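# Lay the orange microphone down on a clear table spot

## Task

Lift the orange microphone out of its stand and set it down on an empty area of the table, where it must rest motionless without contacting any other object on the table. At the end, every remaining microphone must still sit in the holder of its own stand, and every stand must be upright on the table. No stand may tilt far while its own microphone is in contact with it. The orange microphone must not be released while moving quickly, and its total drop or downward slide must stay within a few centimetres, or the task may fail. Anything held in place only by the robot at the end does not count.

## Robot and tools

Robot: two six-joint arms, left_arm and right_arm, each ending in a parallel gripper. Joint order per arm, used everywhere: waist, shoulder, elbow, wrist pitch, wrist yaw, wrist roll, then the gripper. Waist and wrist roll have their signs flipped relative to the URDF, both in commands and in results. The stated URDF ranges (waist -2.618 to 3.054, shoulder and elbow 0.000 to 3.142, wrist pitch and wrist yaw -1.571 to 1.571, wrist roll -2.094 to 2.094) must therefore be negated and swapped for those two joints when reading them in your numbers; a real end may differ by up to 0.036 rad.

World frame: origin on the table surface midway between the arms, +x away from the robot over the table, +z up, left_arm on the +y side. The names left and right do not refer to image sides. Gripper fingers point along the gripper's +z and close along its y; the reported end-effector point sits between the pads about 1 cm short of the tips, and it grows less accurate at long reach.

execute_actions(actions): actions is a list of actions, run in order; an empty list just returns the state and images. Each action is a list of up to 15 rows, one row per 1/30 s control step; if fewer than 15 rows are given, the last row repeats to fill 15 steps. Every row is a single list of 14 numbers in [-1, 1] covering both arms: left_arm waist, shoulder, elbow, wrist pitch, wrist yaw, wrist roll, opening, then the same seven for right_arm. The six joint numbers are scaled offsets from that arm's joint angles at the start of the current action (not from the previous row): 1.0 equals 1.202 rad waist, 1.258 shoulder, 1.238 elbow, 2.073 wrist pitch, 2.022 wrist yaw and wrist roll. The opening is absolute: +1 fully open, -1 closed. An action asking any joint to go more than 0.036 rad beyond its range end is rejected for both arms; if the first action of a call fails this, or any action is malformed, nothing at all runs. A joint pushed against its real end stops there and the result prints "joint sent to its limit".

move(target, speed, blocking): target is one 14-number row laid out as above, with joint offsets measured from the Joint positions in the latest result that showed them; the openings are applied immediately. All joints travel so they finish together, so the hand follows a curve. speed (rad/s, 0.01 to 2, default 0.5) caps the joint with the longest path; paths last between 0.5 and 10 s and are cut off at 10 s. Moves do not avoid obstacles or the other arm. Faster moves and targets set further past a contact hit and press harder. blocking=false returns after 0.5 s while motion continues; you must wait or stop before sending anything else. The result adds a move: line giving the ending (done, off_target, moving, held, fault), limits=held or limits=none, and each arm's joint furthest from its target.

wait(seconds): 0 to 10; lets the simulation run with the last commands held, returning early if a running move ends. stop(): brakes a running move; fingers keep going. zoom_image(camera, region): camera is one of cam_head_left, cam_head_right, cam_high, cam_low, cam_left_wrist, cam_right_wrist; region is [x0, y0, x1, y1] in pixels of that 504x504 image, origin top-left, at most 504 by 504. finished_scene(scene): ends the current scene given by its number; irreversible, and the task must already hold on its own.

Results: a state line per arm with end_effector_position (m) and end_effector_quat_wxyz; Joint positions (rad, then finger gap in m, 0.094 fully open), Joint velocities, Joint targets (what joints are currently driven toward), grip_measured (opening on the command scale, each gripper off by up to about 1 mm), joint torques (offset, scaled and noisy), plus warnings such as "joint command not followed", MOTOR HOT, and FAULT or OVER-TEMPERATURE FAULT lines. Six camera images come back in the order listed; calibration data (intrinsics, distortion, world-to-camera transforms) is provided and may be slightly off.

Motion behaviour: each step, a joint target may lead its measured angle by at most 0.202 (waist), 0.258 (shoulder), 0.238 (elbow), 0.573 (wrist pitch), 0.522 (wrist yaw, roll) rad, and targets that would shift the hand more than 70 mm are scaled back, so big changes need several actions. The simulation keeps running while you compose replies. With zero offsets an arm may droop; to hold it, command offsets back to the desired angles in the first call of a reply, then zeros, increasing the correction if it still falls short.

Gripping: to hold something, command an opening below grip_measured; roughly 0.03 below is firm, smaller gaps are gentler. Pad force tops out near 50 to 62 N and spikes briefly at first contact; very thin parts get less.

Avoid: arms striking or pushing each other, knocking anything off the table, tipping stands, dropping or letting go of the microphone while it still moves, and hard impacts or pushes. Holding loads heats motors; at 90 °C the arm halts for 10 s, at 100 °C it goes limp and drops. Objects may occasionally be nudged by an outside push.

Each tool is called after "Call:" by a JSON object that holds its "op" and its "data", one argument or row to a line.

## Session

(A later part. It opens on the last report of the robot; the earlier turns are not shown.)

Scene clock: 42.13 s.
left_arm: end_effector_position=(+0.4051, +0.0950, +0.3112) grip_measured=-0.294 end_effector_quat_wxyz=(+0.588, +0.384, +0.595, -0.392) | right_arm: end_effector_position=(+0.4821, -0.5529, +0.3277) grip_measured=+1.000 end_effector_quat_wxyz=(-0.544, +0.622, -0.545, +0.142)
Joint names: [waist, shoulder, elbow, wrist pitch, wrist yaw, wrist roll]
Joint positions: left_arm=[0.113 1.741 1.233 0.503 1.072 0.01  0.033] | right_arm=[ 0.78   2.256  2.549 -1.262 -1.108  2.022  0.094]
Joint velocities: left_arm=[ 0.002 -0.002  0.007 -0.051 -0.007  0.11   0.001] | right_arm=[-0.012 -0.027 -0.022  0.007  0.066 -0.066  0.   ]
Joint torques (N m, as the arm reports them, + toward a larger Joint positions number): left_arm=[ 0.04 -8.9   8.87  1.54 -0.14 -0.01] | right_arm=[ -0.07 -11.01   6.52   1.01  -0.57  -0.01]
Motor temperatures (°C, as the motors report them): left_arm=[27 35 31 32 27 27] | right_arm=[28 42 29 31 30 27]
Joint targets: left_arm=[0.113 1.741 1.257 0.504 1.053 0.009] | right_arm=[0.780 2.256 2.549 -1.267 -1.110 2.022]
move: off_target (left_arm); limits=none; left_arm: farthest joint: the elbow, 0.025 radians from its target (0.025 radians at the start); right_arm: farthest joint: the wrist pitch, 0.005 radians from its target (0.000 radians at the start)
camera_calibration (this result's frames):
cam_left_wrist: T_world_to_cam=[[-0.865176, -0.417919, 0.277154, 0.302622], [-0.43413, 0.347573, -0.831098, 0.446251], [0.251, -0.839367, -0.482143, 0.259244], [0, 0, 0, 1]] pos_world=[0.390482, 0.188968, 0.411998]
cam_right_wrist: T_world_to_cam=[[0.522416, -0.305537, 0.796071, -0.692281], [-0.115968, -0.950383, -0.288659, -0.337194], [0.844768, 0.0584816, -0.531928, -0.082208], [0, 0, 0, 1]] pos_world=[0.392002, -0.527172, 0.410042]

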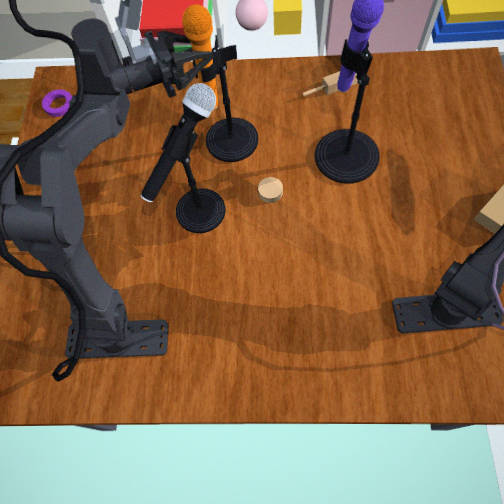

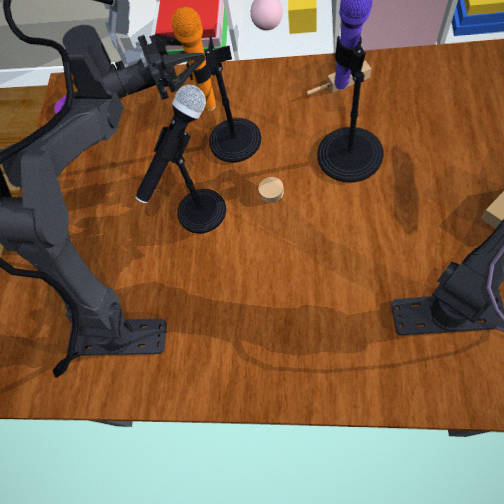

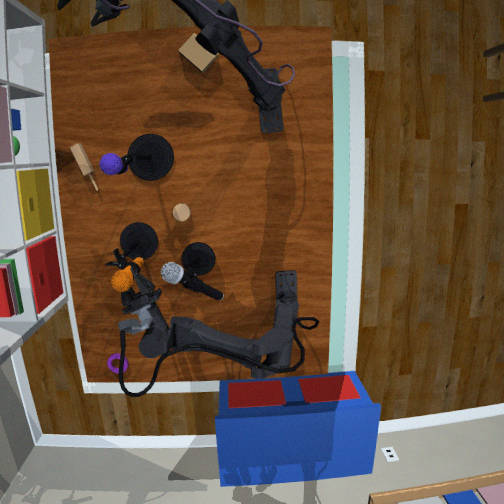

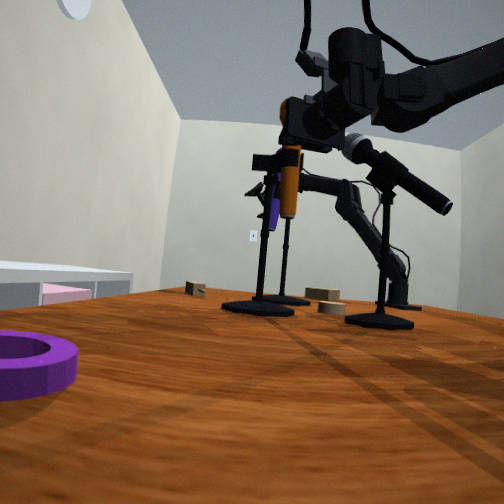

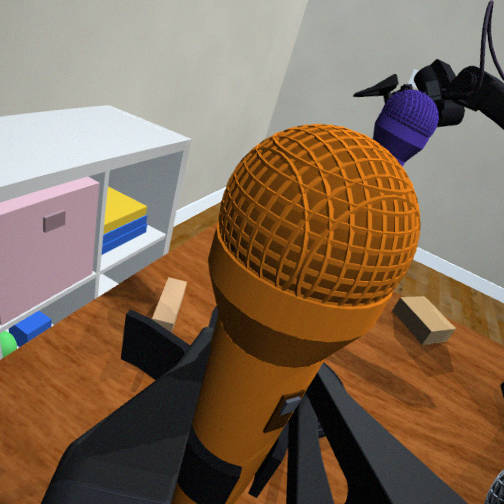

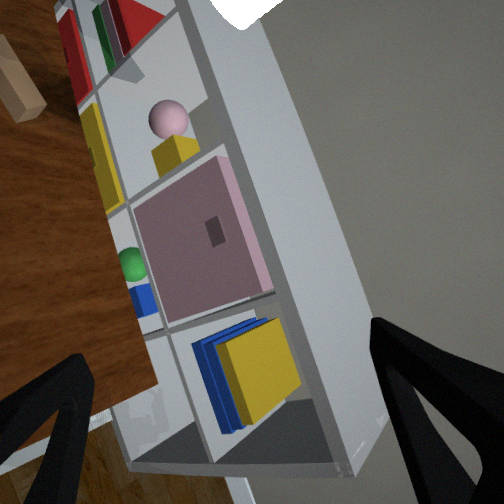

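Call:
{"op": "move", "data": {
  "target": [-0.01,-0.04,0.22,-0.145,0,0,-0.35,0,0,0,0,0,0,1],
  "speed": 0.2
}}

Call:
{"op": "move", "data": {
  "target": [-0.01,0,0.3,-0.17,0,0,-0.35,0,0,0,0,0,0,1],
  "speed": 0.25
}}

Scene clock: 47.67 s.
left_arm: end_effector_position=(+0.4172, +0.0987, +0.3282) grip_measured=-0.294 end_effector_quat_wxyz=(+0.531, +0.345, +0.658, -0.408) | right_arm: end_effector_position=(+0.4826, -0.5535, +0.3278) grip_measured=+1.000 end_effector_quat_wxyz=(-0.543, +0.622, -0.545, +0.144)
Joint names: [waist, shoulder, elbow, wrist pitch, wrist yaw, wrist roll]
Joint positions: left_arm=[ 0.108  1.747  1.438  0.102  1.043 -0.007  0.033] | right_arm=[ 0.78   2.256  2.549 -1.258 -1.106  2.022  0.094]
Joint velocities: left_arm=[ 0.007  0.002 -0.007 -0.022  0.037 -0.007 -0.001] | right_arm=[-0.017 -0.012 -0.002  0.037 -0.022  0.037  0.   ]
Joint torques (N m, as the arm reports them, + toward a larger Joint positions number): left_arm=[ -0.57 -13.83  12.57   2.59   0.41   0.19] | right_arm=[ -0.06 -11.03   6.54   1.02  -0.57  -0.01]
Motor temperatures (°C, as the motors report them): left_arm=[27 36 33 32 27 27] | right_arm=[28 43 29 31 30 27]
Joint targets: left_arm=[0.100 1.691 1.505 0.203 1.072 0.010] | right_arm=[0.780 2.256 2.549 -1.262 -1.108 2.022]
move: off_target (left_arm); limits=none; left_arm: farthest joint: the wrist pitch, 0.100 radians from its target (0.301 radians at the start); right_arm: farthest joint: the wrist pitch, 0.004 radians from its target (0.000 radians at the start)
camera_calibration (this result's frames):
cam_left_wrist: T_world_to_cam=[[-0.786515, -0.454568, 0.418046, 0.234471], [-0.58991, 0.352669, -0.726382, 0.494491], [0.182758, -0.81792, -0.545533, 0.314627], [0, 0, 0, 1]] pos_world=[0.418619, 0.189531, 0.432809]
cam_right_wrist: T_world_to_cam=[[0.520101, -0.302792, 0.798631, -0.69102], [-0.116284, -0.951447, -0.285002, -0.339298], [0.846152, 0.0553626, -0.530059, -0.0855011], [0, 0, 0, 1]] pos_world=[0.392293, -0.527326, 0.409848]

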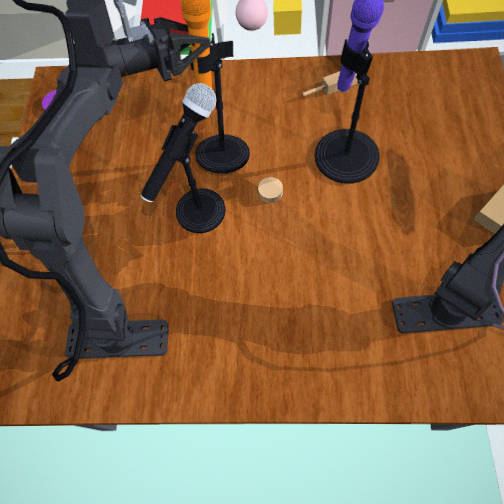

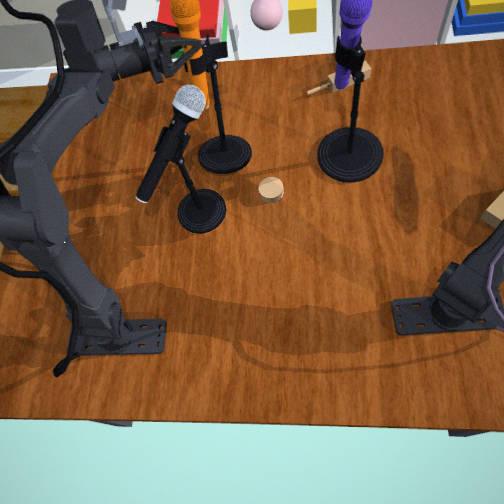

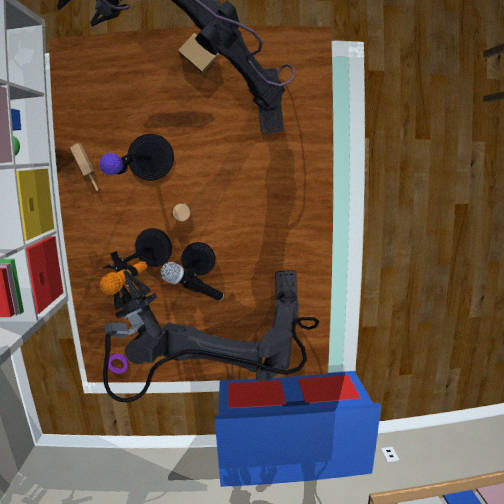

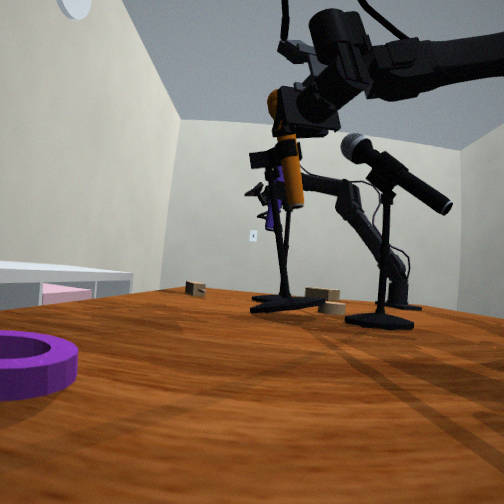

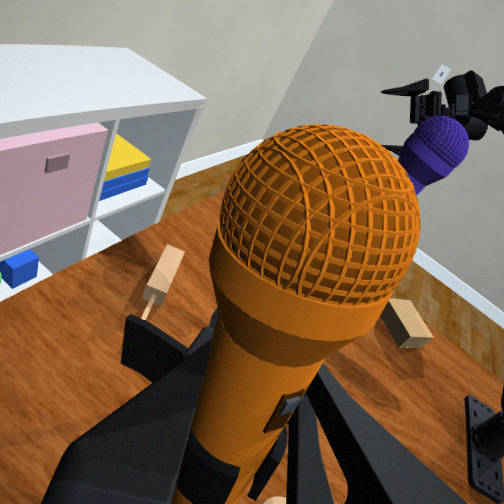

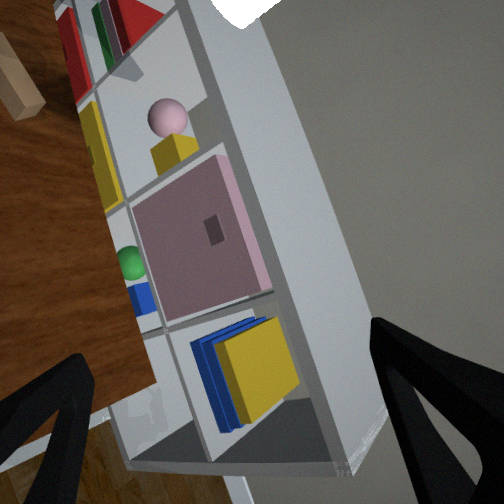

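Scene clock: 49.90 s.
left_arm: end_effector_position=(+0.4256, +0.1052, +0.3599) grip_measured=-0.294 end_effector_quat_wxyz=(+0.481, +0.307, +0.715, -0.404) | right_arm: end_effector_position=(+0.4831, -0.5542, +0.3279) grip_measured=+1.000 end_effector_quat_wxyz=(-0.542, +0.623, -0.544, +0.146)
Joint names: [waist, shoulder, elbow, wrist pitch, wrist yaw, wrist roll]
Joint positions: left_arm=[ 0.104  1.795  1.747 -0.344  0.988 -0.04   0.033] | right_arm=[ 0.78   2.256  2.549 -1.253 -1.104  2.022  0.094]
Joint velocities: left_arm=[-0.012  0.007 -0.012 -0.022  0.037  0.007 -0.   ] | right_arm=[ 0.007 -0.007 -0.007 -0.037 -0.007 -0.007  0.   ]
Joint torques (N m, as the arm reports them, + toward a larger Joint positions number): left_arm=[ -0.64 -13.48  12.12   2.52   0.71   0.35] | right_arm=[ -0.06 -11.02   6.53   1.02  -0.56  -0.01]
Motor temperatures (°C, as the motors report them): left_arm=[27 37 34 33 27 27] | right_arm=[28 43 29 31 30 27]
Joint targets: left_arm=[0.096 1.747 1.810 -0.250 1.044 -0.007] | right_arm=[0.780 2.256 2.549 -1.258 -1.106 2.022]
move: off_target (left_arm); limits=none; left_arm: farthest joint: the wrist pitch, 0.093 radians from its target (0.353 radians at the start); right_arm: farthest joint: the wrist pitch, 0.005 radians from its target (0.000 radians at the start)
camera_calibration (this result's frames):
cam_left_wrist: T_world_to_cam=[[-0.689892, -0.513885, 0.509873, 0.162853], [-0.711131, 0.349325, -0.610135, 0.530321], [0.135428, -0.783514, -0.606436, 0.374155], [0, 0, 0, 1]] pos_world=[0.438808, 0.191589, 0.467434]
cam_right_wrist: T_world_to_cam=[[0.517874, -0.299964, 0.801142, -0.689714], [-0.11688, -0.952536, -0.281095, -0.34142], [0.847435, 0.0519341, -0.528353, -0.0888961], [0, 0, 0, 1]] pos_world=[0.392613, -0.527487, 0.409619]

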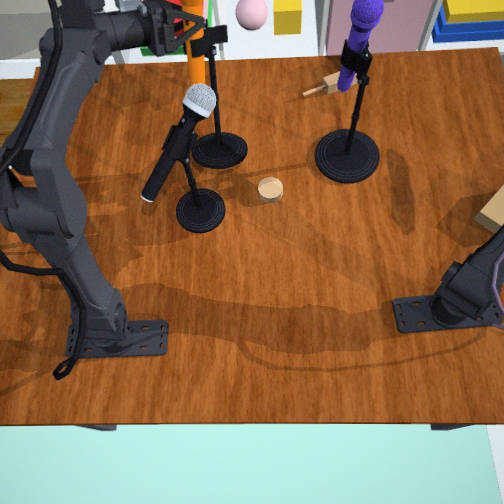

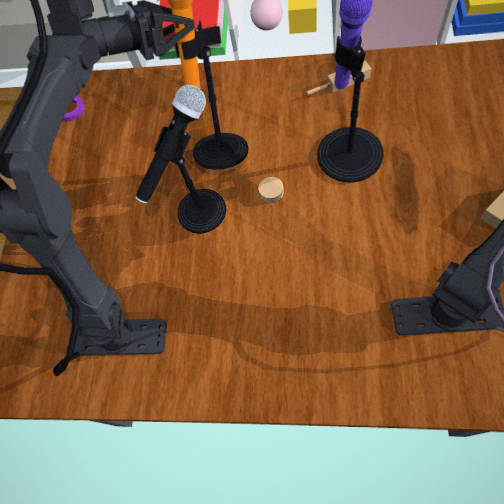

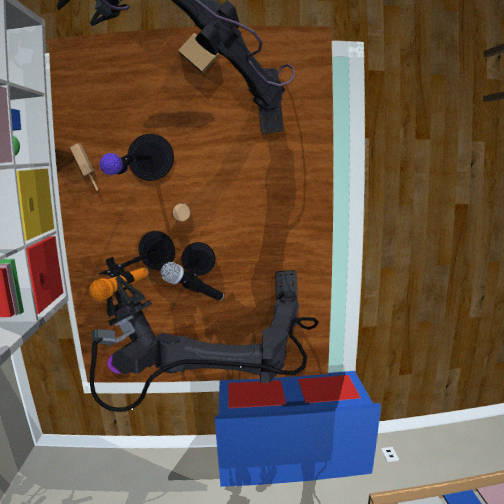

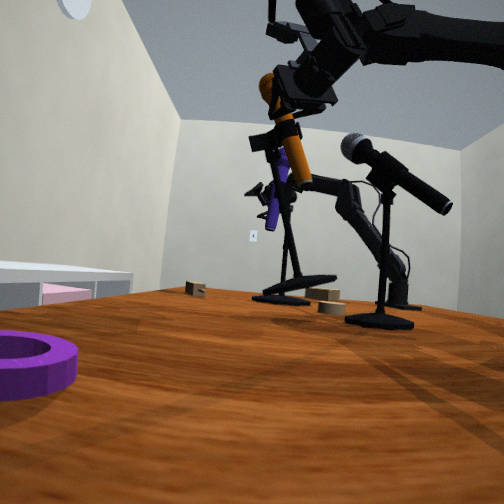

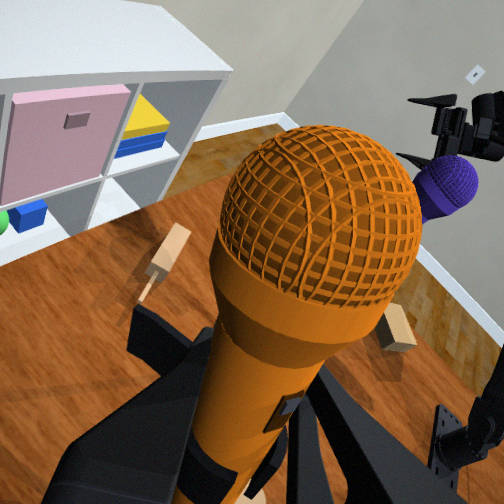

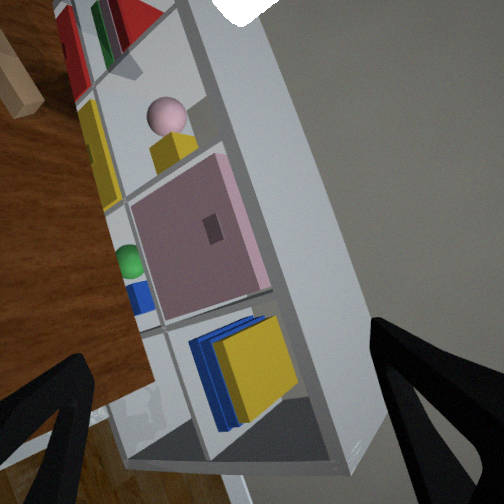

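Call:
{"op": "move", "data": {
  "target": [0.007,-0.06,-0.2,0.36,0.06,0.035,-0.35,0,0,0,0,0,0,1],
  "speed": 0.35
}}

Scene clock: 54.37 s.
left_arm: end_effector_position=(+0.4271, +0.0968, +0.3408) grip_measured=-0.294 end_effector_quat_wxyz=(+0.564, +0.369, +0.618, -0.406) | right_arm: end_effector_position=(+0.4835, -0.5548, +0.3281) grip_measured=+1.000 end_effector_quat_wxyz=(-0.542, +0.624, -0.544, +0.149)
Joint names: [waist, shoulder, elbow, wrist pitch, wrist yaw, wrist roll]
Joint positions: left_arm=[0.103 1.797 1.462 0.26  1.082 0.02  0.033] | right_arm=[ 0.78   2.256  2.549 -1.249 -1.102  2.022  0.094]
Joint velocities: left_arm=[ 0.002 -0.012  0.002 -0.066 -0.081  0.007 -0.002] | right_arm=[ 0.017  0.007 -0.012  0.007 -0.051  0.066  0.   ]
Joint torques (N m, as the arm reports them, + toward a larger Joint positions number): left_arm=[  0.73 -16.1   10.06   2.97   0.3    0.1 ] | right_arm=[ -0.06 -11.03   6.53   1.03  -0.56  -0.02]
Motor temperatures (°C, as the motors report them): left_arm=[27 40 35 35 27 27] | right_arm=[28 44 29 31 30 27]
Joint targets: left_arm=[0.112 1.719 1.499 0.402 1.110 0.031] | right_arm=[0.780 2.256 2.549 -1.253 -1.104 2.022]
move: off_target (left_arm); limits=none; left_arm: farthest joint: the wrist pitch, 0.142 radians from its target (0.746 radians at the start); right_arm: farthest joint: the wrist pitch, 0.004 radians from its target (0.000 radians at the start)
camera_calibration (this result's frames):
cam_left_wrist: T_world_to_cam=[[-0.840921, -0.418542, 0.343038, 0.281495], [-0.497558, 0.348704, -0.794255, 0.494263], [0.21281, -0.838587, -0.501482, 0.292231], [0, 0, 0, 1]] pos_world=[0.42045, 0.190527, 0.442556]
cam_right_wrist: T_world_to_cam=[[0.515543, -0.297207, 0.803669, -0.688426], [-0.117229, -0.953564, -0.27744, -0.343491], [0.848807, 0.048819, -0.526445, -0.0922005], [0, 0, 0, 1]] pos_world=[0.392906, -0.527644, 0.40943]

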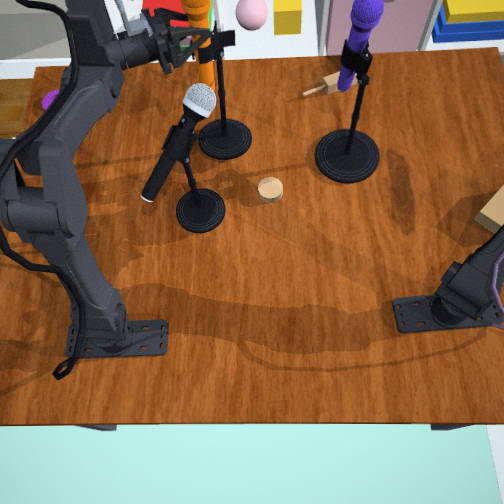

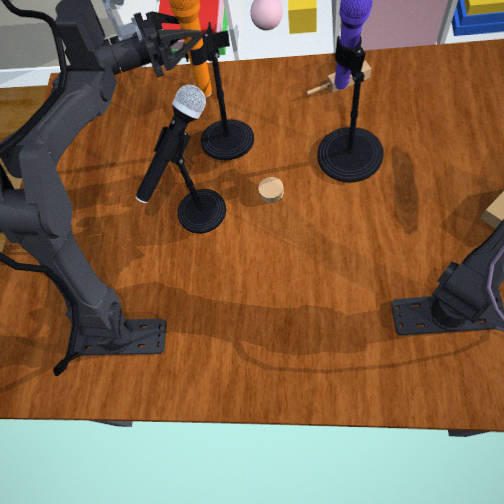

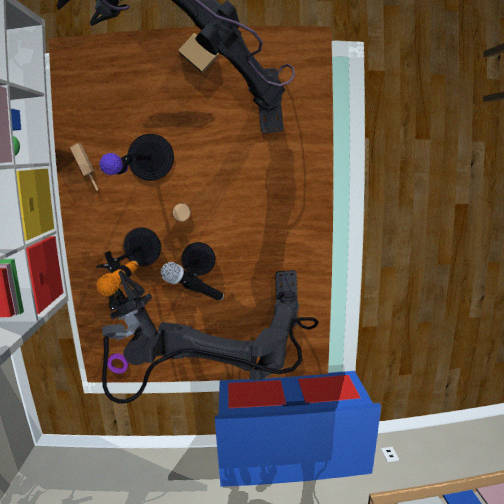

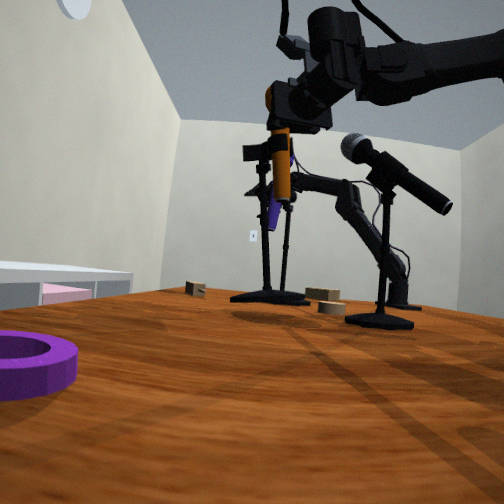

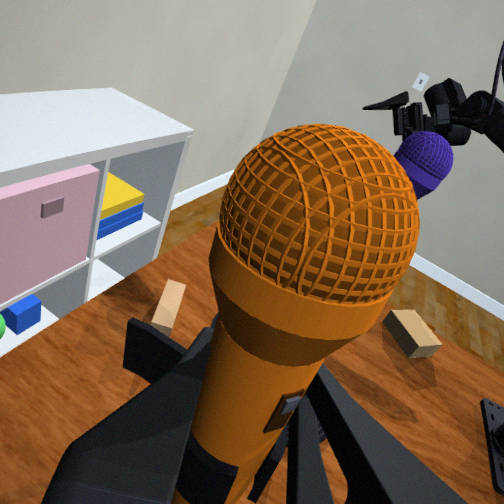

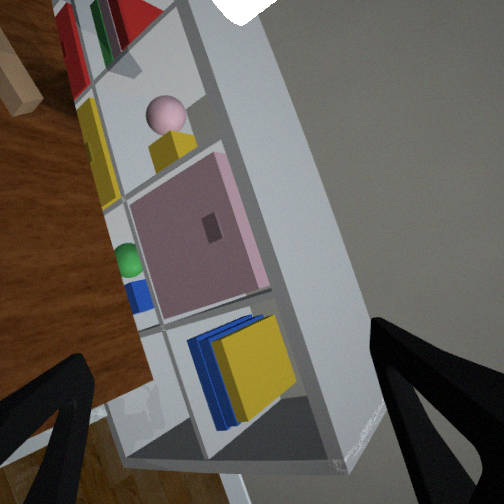

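Call:
{"op": "move", "data": {
  "target": [0.005,-0.025,-0.12,0.155,0,0,-0.35,0,-0.76,-1,0.0,0.545,-1,-1],
  "speed": 0.6
}}

Scene clock: 63.77 s.
left_arm: end_effector_position=(+0.4172, +0.0957, +0.3210) grip_measured=-0.294 end_effector_quat_wxyz=(+0.589, +0.386, +0.585, -0.403) | right_arm: end_effector_position=(+0.2208, -0.5395, +0.2014) grip_measured=-0.997 end_effector_quat_wxyz=(+0.158, +0.334, +0.927, -0.054)
Joint names: [waist, shoulder, elbow, wrist pitch, wrist yaw, wrist roll]
Joint positions: left_arm=[0.103 1.795 1.312 0.522 1.104 0.051 0.033] | right_arm=[ 0.78   1.319  1.326 -1.242 -0.008  0.006  0.   ]
Joint velocities: left_arm=[-0.002 -0.027  0.002  0.037 -0.022  0.051  0.001] | right_arm=[ 0.012  0.002 -0.002  0.007  0.022 -0.037 -0.   ]
Joint torques (N m, as the arm reports them, + toward a larger Joint positions number): left_arm=[  0.51 -11.92   6.98   2.11  -0.18  -0.33] | right_arm=[-0.06 -5.22  5.8   0.79  0.09 -0.08]
Motor temperatures (°C, as the motors report them): left_arm=[27 44 35 38 27 27] | right_arm=[28 43 29 31 30 27]
Joint targets: left_arm=[0.109 1.765 1.314 0.582 1.082 0.020] | right_arm=[0.780 1.300 1.311 -1.249 0.000 0.000]
move: off_target (left_arm); limits=none; left_arm: farthest joint: the wrist pitch, 0.060 radians from its target (0.321 radians at the start); right_arm: farthest joint: the shoulder, 0.019 radians from its target (0.956 radians at the start)
camera_calibration (this result's frames):
cam_left_wrist: T_world_to_cam=[[-0.875867, -0.393159, 0.279791, 0.311917], [-0.421618, 0.341467, -0.840023, 0.457611], [0.234723, -0.853713, -0.464843, 0.264104], [0, 0, 0, 1]] pos_world=[0.404144, 0.191843, 0.419898]
cam_right_wrist: T_world_to_cam=[[-0.727833, -0.685735, 0.00508939, -0.220938], [-0.675568, 0.718276, 0.166394, 0.540972], [-0.117758, 0.117669, -0.986046, 0.406487], [0, 0, 0, 1]] pos_world=[0.252524, -0.587904, 0.311925]

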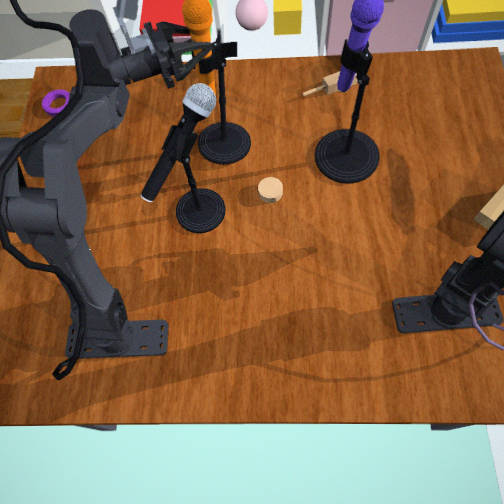

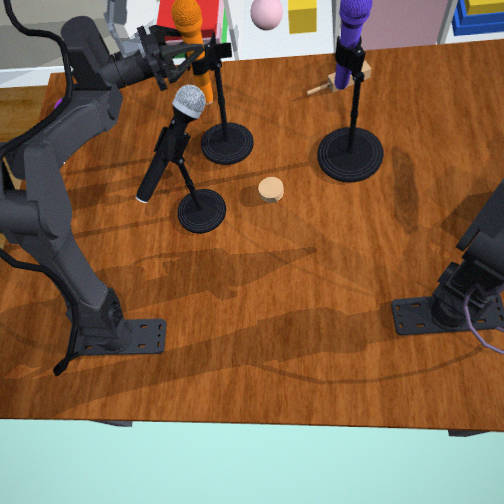

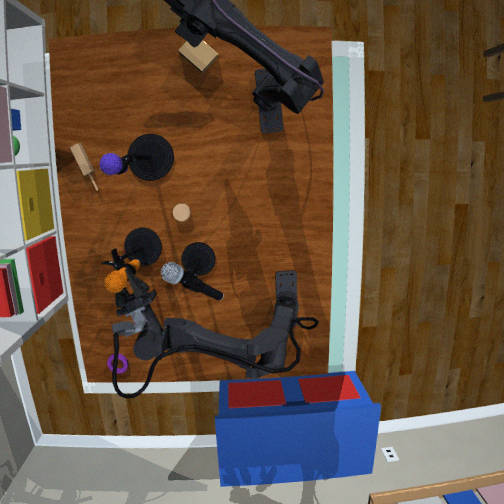

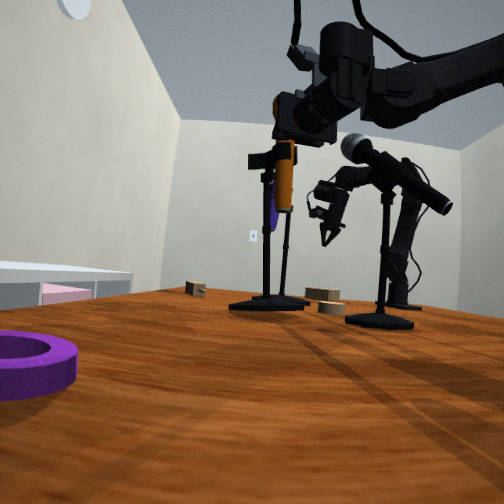

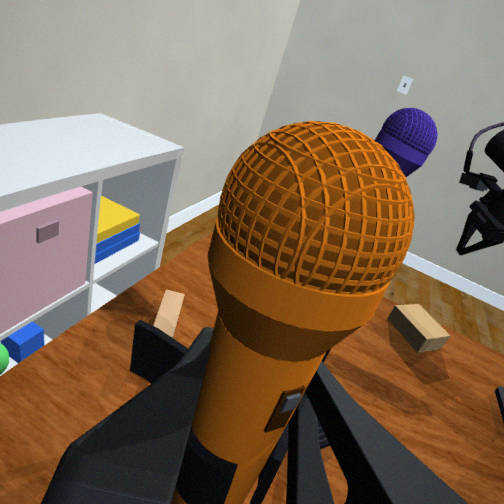

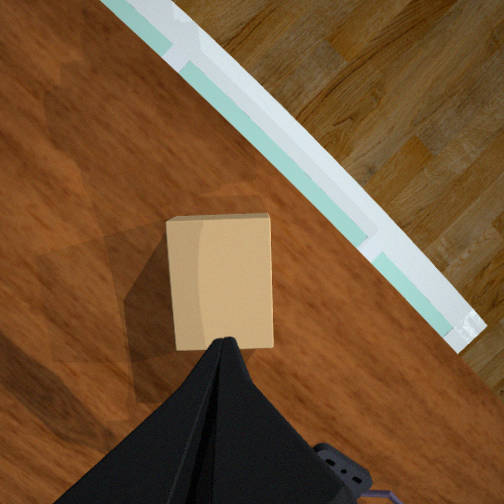

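Call:
{"op": "move", "data": {
  "target": [0,0,0,0,0,0,0.5,-1,-0.12,0,0,0,0,1],
  "speed": 0.8
}}

Call:
{"op": "move", "data": {
  "target": [0,0,0,0,0,0,0.5,-0.41,0.1,0,0.1,0,0,1],
  "speed": 0.8
}}

Scene clock: 71.30 s.
left_arm: end_effector_position=(+0.4158, +0.0952, +0.3209) grip_measured=+0.498 end_effector_quat_wxyz=(+0.587, +0.389, +0.584, -0.405) | right_arm: end_effector_position=(+0.2386, -0.2311, +0.2350) grip_measured=+0.999 end_effector_quat_wxyz=(+0.224, -0.243, +0.942, +0.061)
Joint names: [waist, shoulder, elbow, wrist pitch, wrist yaw, wrist roll]
Joint positions: left_arm=[0.103 1.795 1.312 0.521 1.112 0.05  0.07 ] | right_arm=[-0.415  1.187  1.326 -1.242 -0.009  0.006  0.094]
Joint velocities: left_arm=[ 0.002 -0.012 -0.007 -0.037  0.022  0.037 -0.001] | right_arm=[ 0.002  0.007 -0.007 -0.081 -0.037  0.081 -0.   ]
Joint torques (N m, as the arm reports them, + toward a larger Joint positions number): left_arm=[ 0.02 -9.42  6.82  1.52 -0.05  0.01] | right_arm=[-0.65 -4.13  6.95  1.06  0.01 -0.01]
Motor temperatures (°C, as the motors report them): left_arm=[27 43 34 37 27 27] | right_arm=[28 39 29 31 30 27]
Joint targets: left_arm=[0.103 1.795 1.312 0.522 1.104 0.051] | right_arm=[-0.422 1.168 1.326 -1.242 -0.008 0.006]
move: done; limits=none; left_arm: farthest joint: the wrist yaw, 0.008 radians from its target (0.000 radians at the start); right_arm: farthest joint: the shoulder, 0.019 radians from its target (0.151 radians at the start)
camera_calibration (this result's frames):
cam_left_wrist: T_world_to_cam=[[-0.87908, -0.386319, 0.279241, 0.311441], [-0.418578, 0.345345, -0.839958, 0.455493], [0.228057, -0.855275, -0.465291, 0.266973], [0, 0, 0, 1]] pos_world=[0.403557, 0.191348, 0.419848]
cam_right_wrist: T_world_to_cam=[[0.372226, -0.928069, -0.0116627, -0.311186], [-0.92738, -0.3724, 0.0358476, 0.16459], [-0.0376122, -0.00252771, -0.999289, 0.361639], [0, 0, 0, 1]] pos_world=[0.282071, -0.226595, 0.351853]

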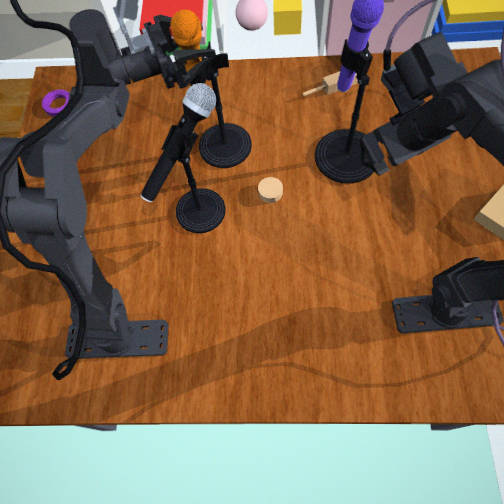

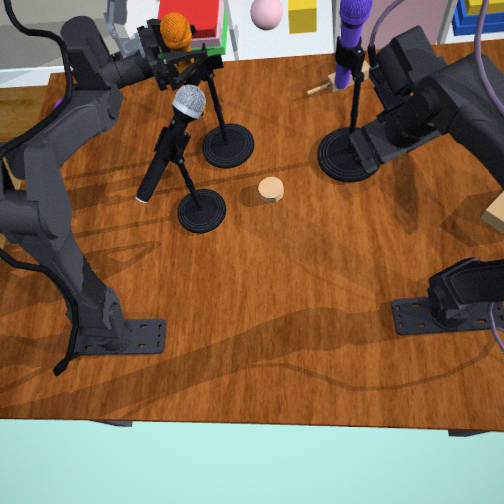

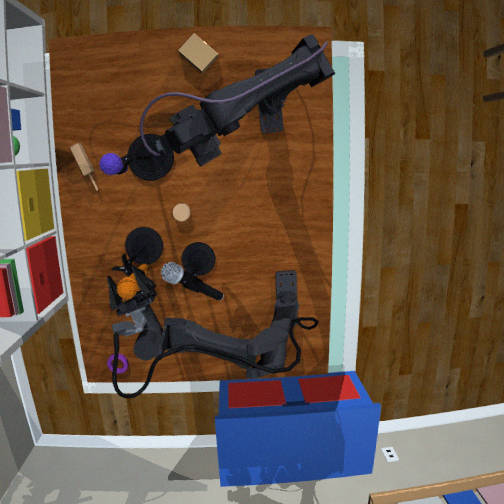

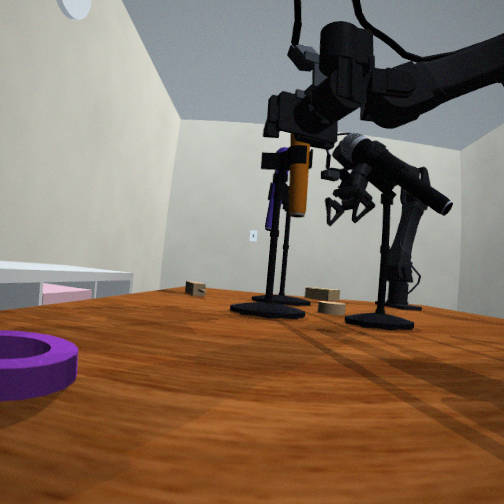

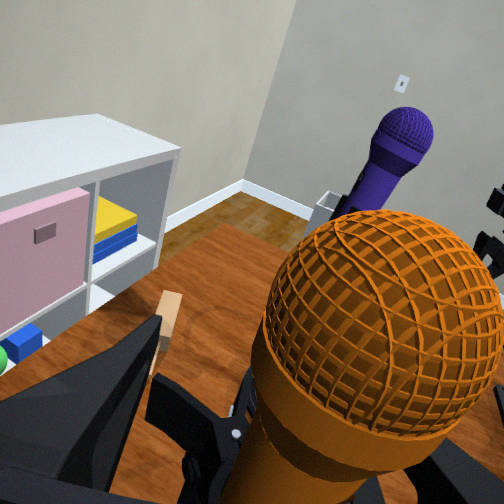

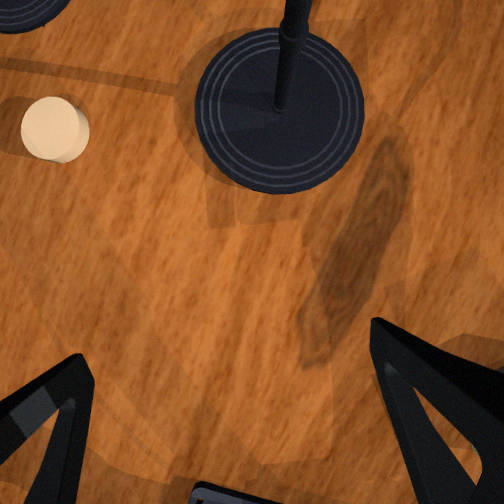

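Scene clock: 72.63 s.
left_arm: end_effector_position=(+0.4158, +0.0952, +0.3209) grip_measured=+0.498 end_effector_quat_wxyz=(+0.587, +0.389, +0.584, -0.405) | right_arm: end_effector_position=(+0.1822, -0.0884, +0.2276) grip_measured=+0.999 end_effector_quat_wxyz=(+0.240, -0.458, +0.845, +0.133)
Joint names: [waist, shoulder, elbow, wrist pitch, wrist yaw, wrist roll]
Joint positions: left_arm=[0.103 1.795 1.312 0.521 1.112 0.05  0.07 ] | right_arm=[-0.904  1.304  1.326 -1.037 -0.01   0.006  0.094]
Joint velocities: left_arm=[ 0.007  0.017  0.002 -0.022 -0.037 -0.051 -0.001] | right_arm=[-0.012 -0.007 -0.007 -0.007 -0.022  0.007  0.   ]
Joint torques (N m, as the arm reports them, + toward a larger Joint positions number): left_arm=[ 0.03 -9.41  6.81  1.51  0.02  0.  ] | right_arm=[-0.42 -3.33  7.32  1.21  0.01 -0.01]
Motor temperatures (°C, as the motors report them): left_arm=[27 43 34 37 27 27] | right_arm=[28 39 29 31 30 27]
Joint targets: left_arm=[0.103 1.795 1.312 0.521 1.112 0.050] | right_arm=[-0.908 1.313 1.326 -1.034 -0.009 0.006]
move: done; limits=none; left_arm: farthest joint: the waist, 0.000 radians from its target (0.000 radians at the start); right_arm: farthest joint: the shoulder, 0.009 radians from its target (0.126 radians at the start)
camera_calibration (this result's frames):
cam_left_wrist: T_world_to_cam=[[-0.87908, -0.386319, 0.279241, 0.311441], [-0.418578, 0.345345, -0.839958, 0.455493], [0.228057, -0.855275, -0.465291, 0.266973], [0, 0, 0, 1]] pos_world=[0.403557, 0.191348, 0.419848]
cam_right_wrist: T_world_to_cam=[[0.765404, -0.643162, -0.0223259, -0.201802], [-0.643348, -0.763834, -0.0515952, 0.0992607], [0.0161308, 0.0538545, -0.998418, 0.347454], [0, 0, 0, 1]] pos_world=[0.212715, -0.0726848, 0.34752]

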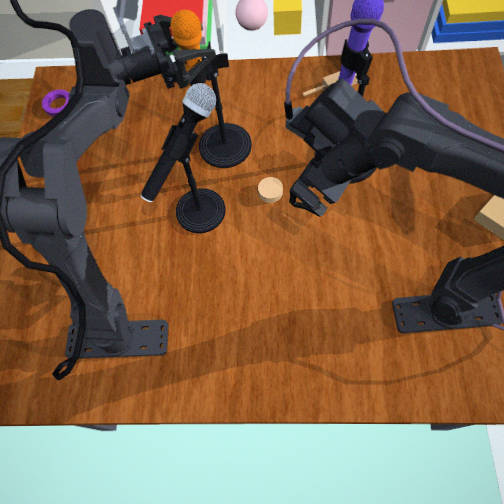

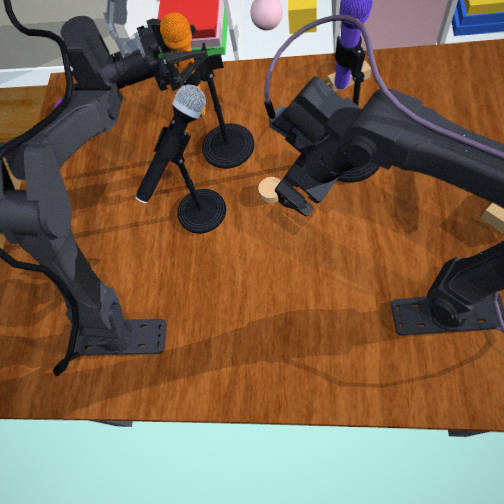

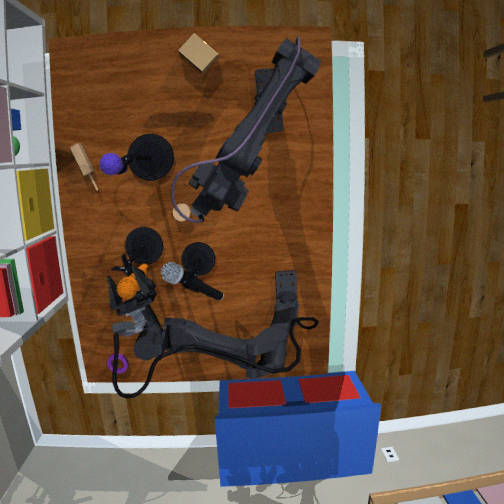

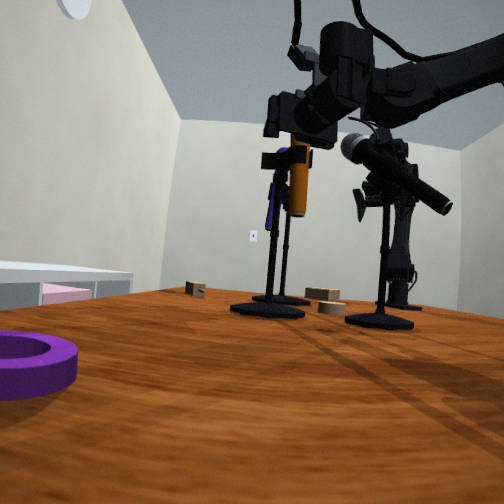

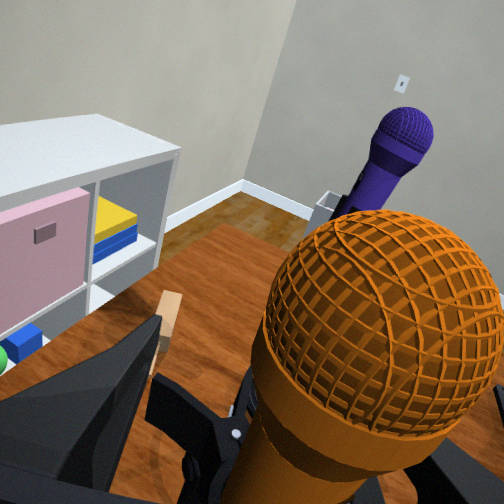

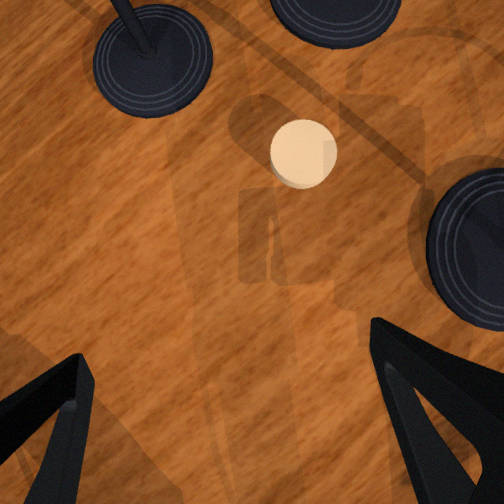

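Call:
{"op": "move", "data": {
  "target": [-0.045,-0.06,-0.065,-0.005,0.045,-0.02,0.8,0.115,0.53,-0.25,0.72,0,0,1],
  "speed": 0.7
}}

Scene clock: 83.13 s.
left_arm: end_effector_position=(+0.3964, +0.1113, +0.3161) grip_measured=+0.797 end_effector_quat_wxyz=(+0.580, +0.406, +0.576, -0.409) | right_arm: end_effector_position=(+0.3549, +0.0440, +0.0869) grip_measured=+0.999 end_effector_quat_wxyz=(+0.472, -0.358, +0.776, +0.217)
Joint names: [waist, shoulder, elbow, wrist pitch, wrist yaw, wrist roll]
Joint positions: left_arm=[0.058 1.744 1.242 0.521 1.193 0.019 0.084] | right_arm=[-0.772  1.962  1.027  0.458 -0.01   0.006  0.094]
Joint velocities: left_arm=[ 0.017 -0.002 -0.017 -0.066 -0.11   0.066  0.001] | right_arm=[-0.002  0.017 -0.007 -0.022 -0.066 -0.007 -0.001]
Joint torques (N m, as the arm reports them, + toward a larger Joint positions number): left_arm=[ -0.69 -10.87   5.87   1.36   0.12  -0.1 ] | right_arm=[ 0.49 -8.44  5.85  1.72  0.   -0.02]
Motor temperatures (°C, as the motors report them): left_arm=[27 41 34 36 27 27] | right_arm=[28 36 29 32 30 27]
Joint targets: left_arm=[0.049 1.720 1.231 0.511 1.203 0.010] | right_arm=[-0.766 1.971 1.016 0.456 -0.010 0.006]
move: off_target (left_arm); limits=none; left_arm: farthest joint: the shoulder, 0.024 radians from its target (0.076 radians at the start); right_arm: farthest joint: the elbow, 0.011 radians from its target (0.309 radians at the start)
camera_calibration (this result's frames):
cam_left_wrist: T_world_to_cam=[[-0.895312, -0.358781, 0.263993, 0.310124], [-0.39652, 0.371913, -0.839317, 0.425897], [0.202949, -0.856129, -0.475242, 0.296121], [0, 0, 0, 1]] pos_world=[0.386437, 0.206388, 0.416321]
cam_right_wrist: T_world_to_cam=[[0.691785, -0.718011, -0.0767733, -0.217828], [-0.629058, -0.547025, -0.552313, 0.33317], [0.35457, 0.430377, -0.830094, 0.0457987], [0, 0, 0, 1]] pos_world=[0.344035, 0.00613857, 0.205308]

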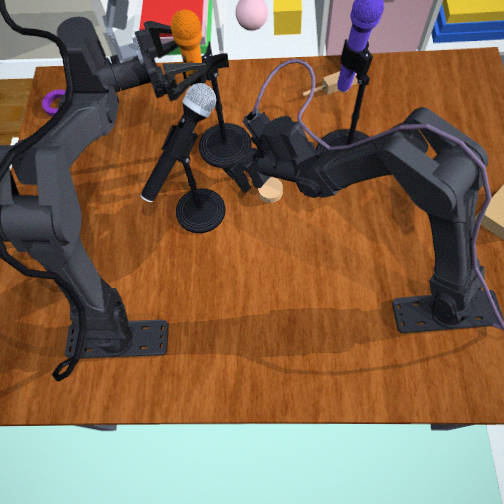

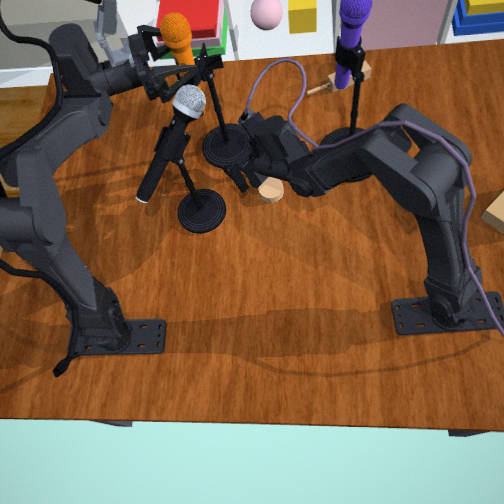

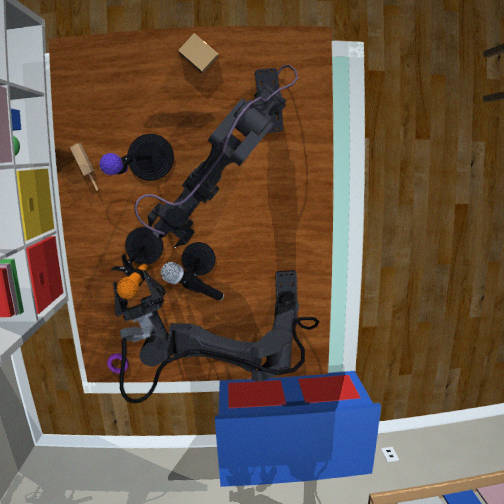

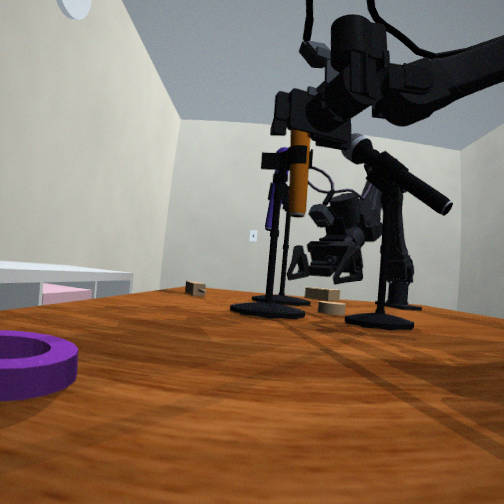

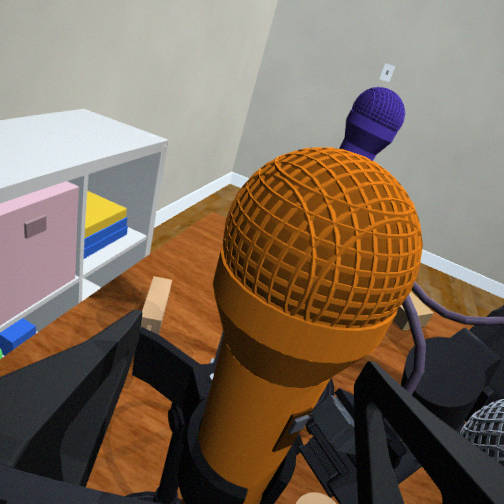

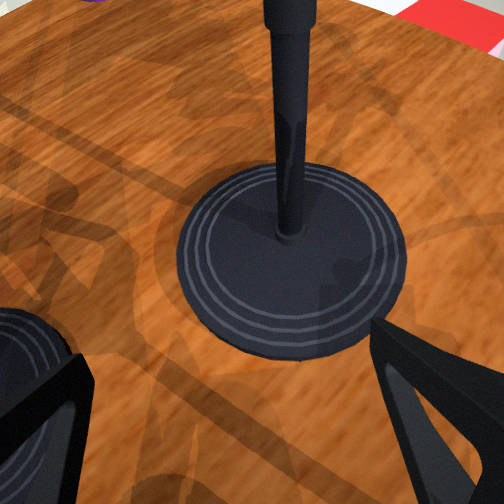

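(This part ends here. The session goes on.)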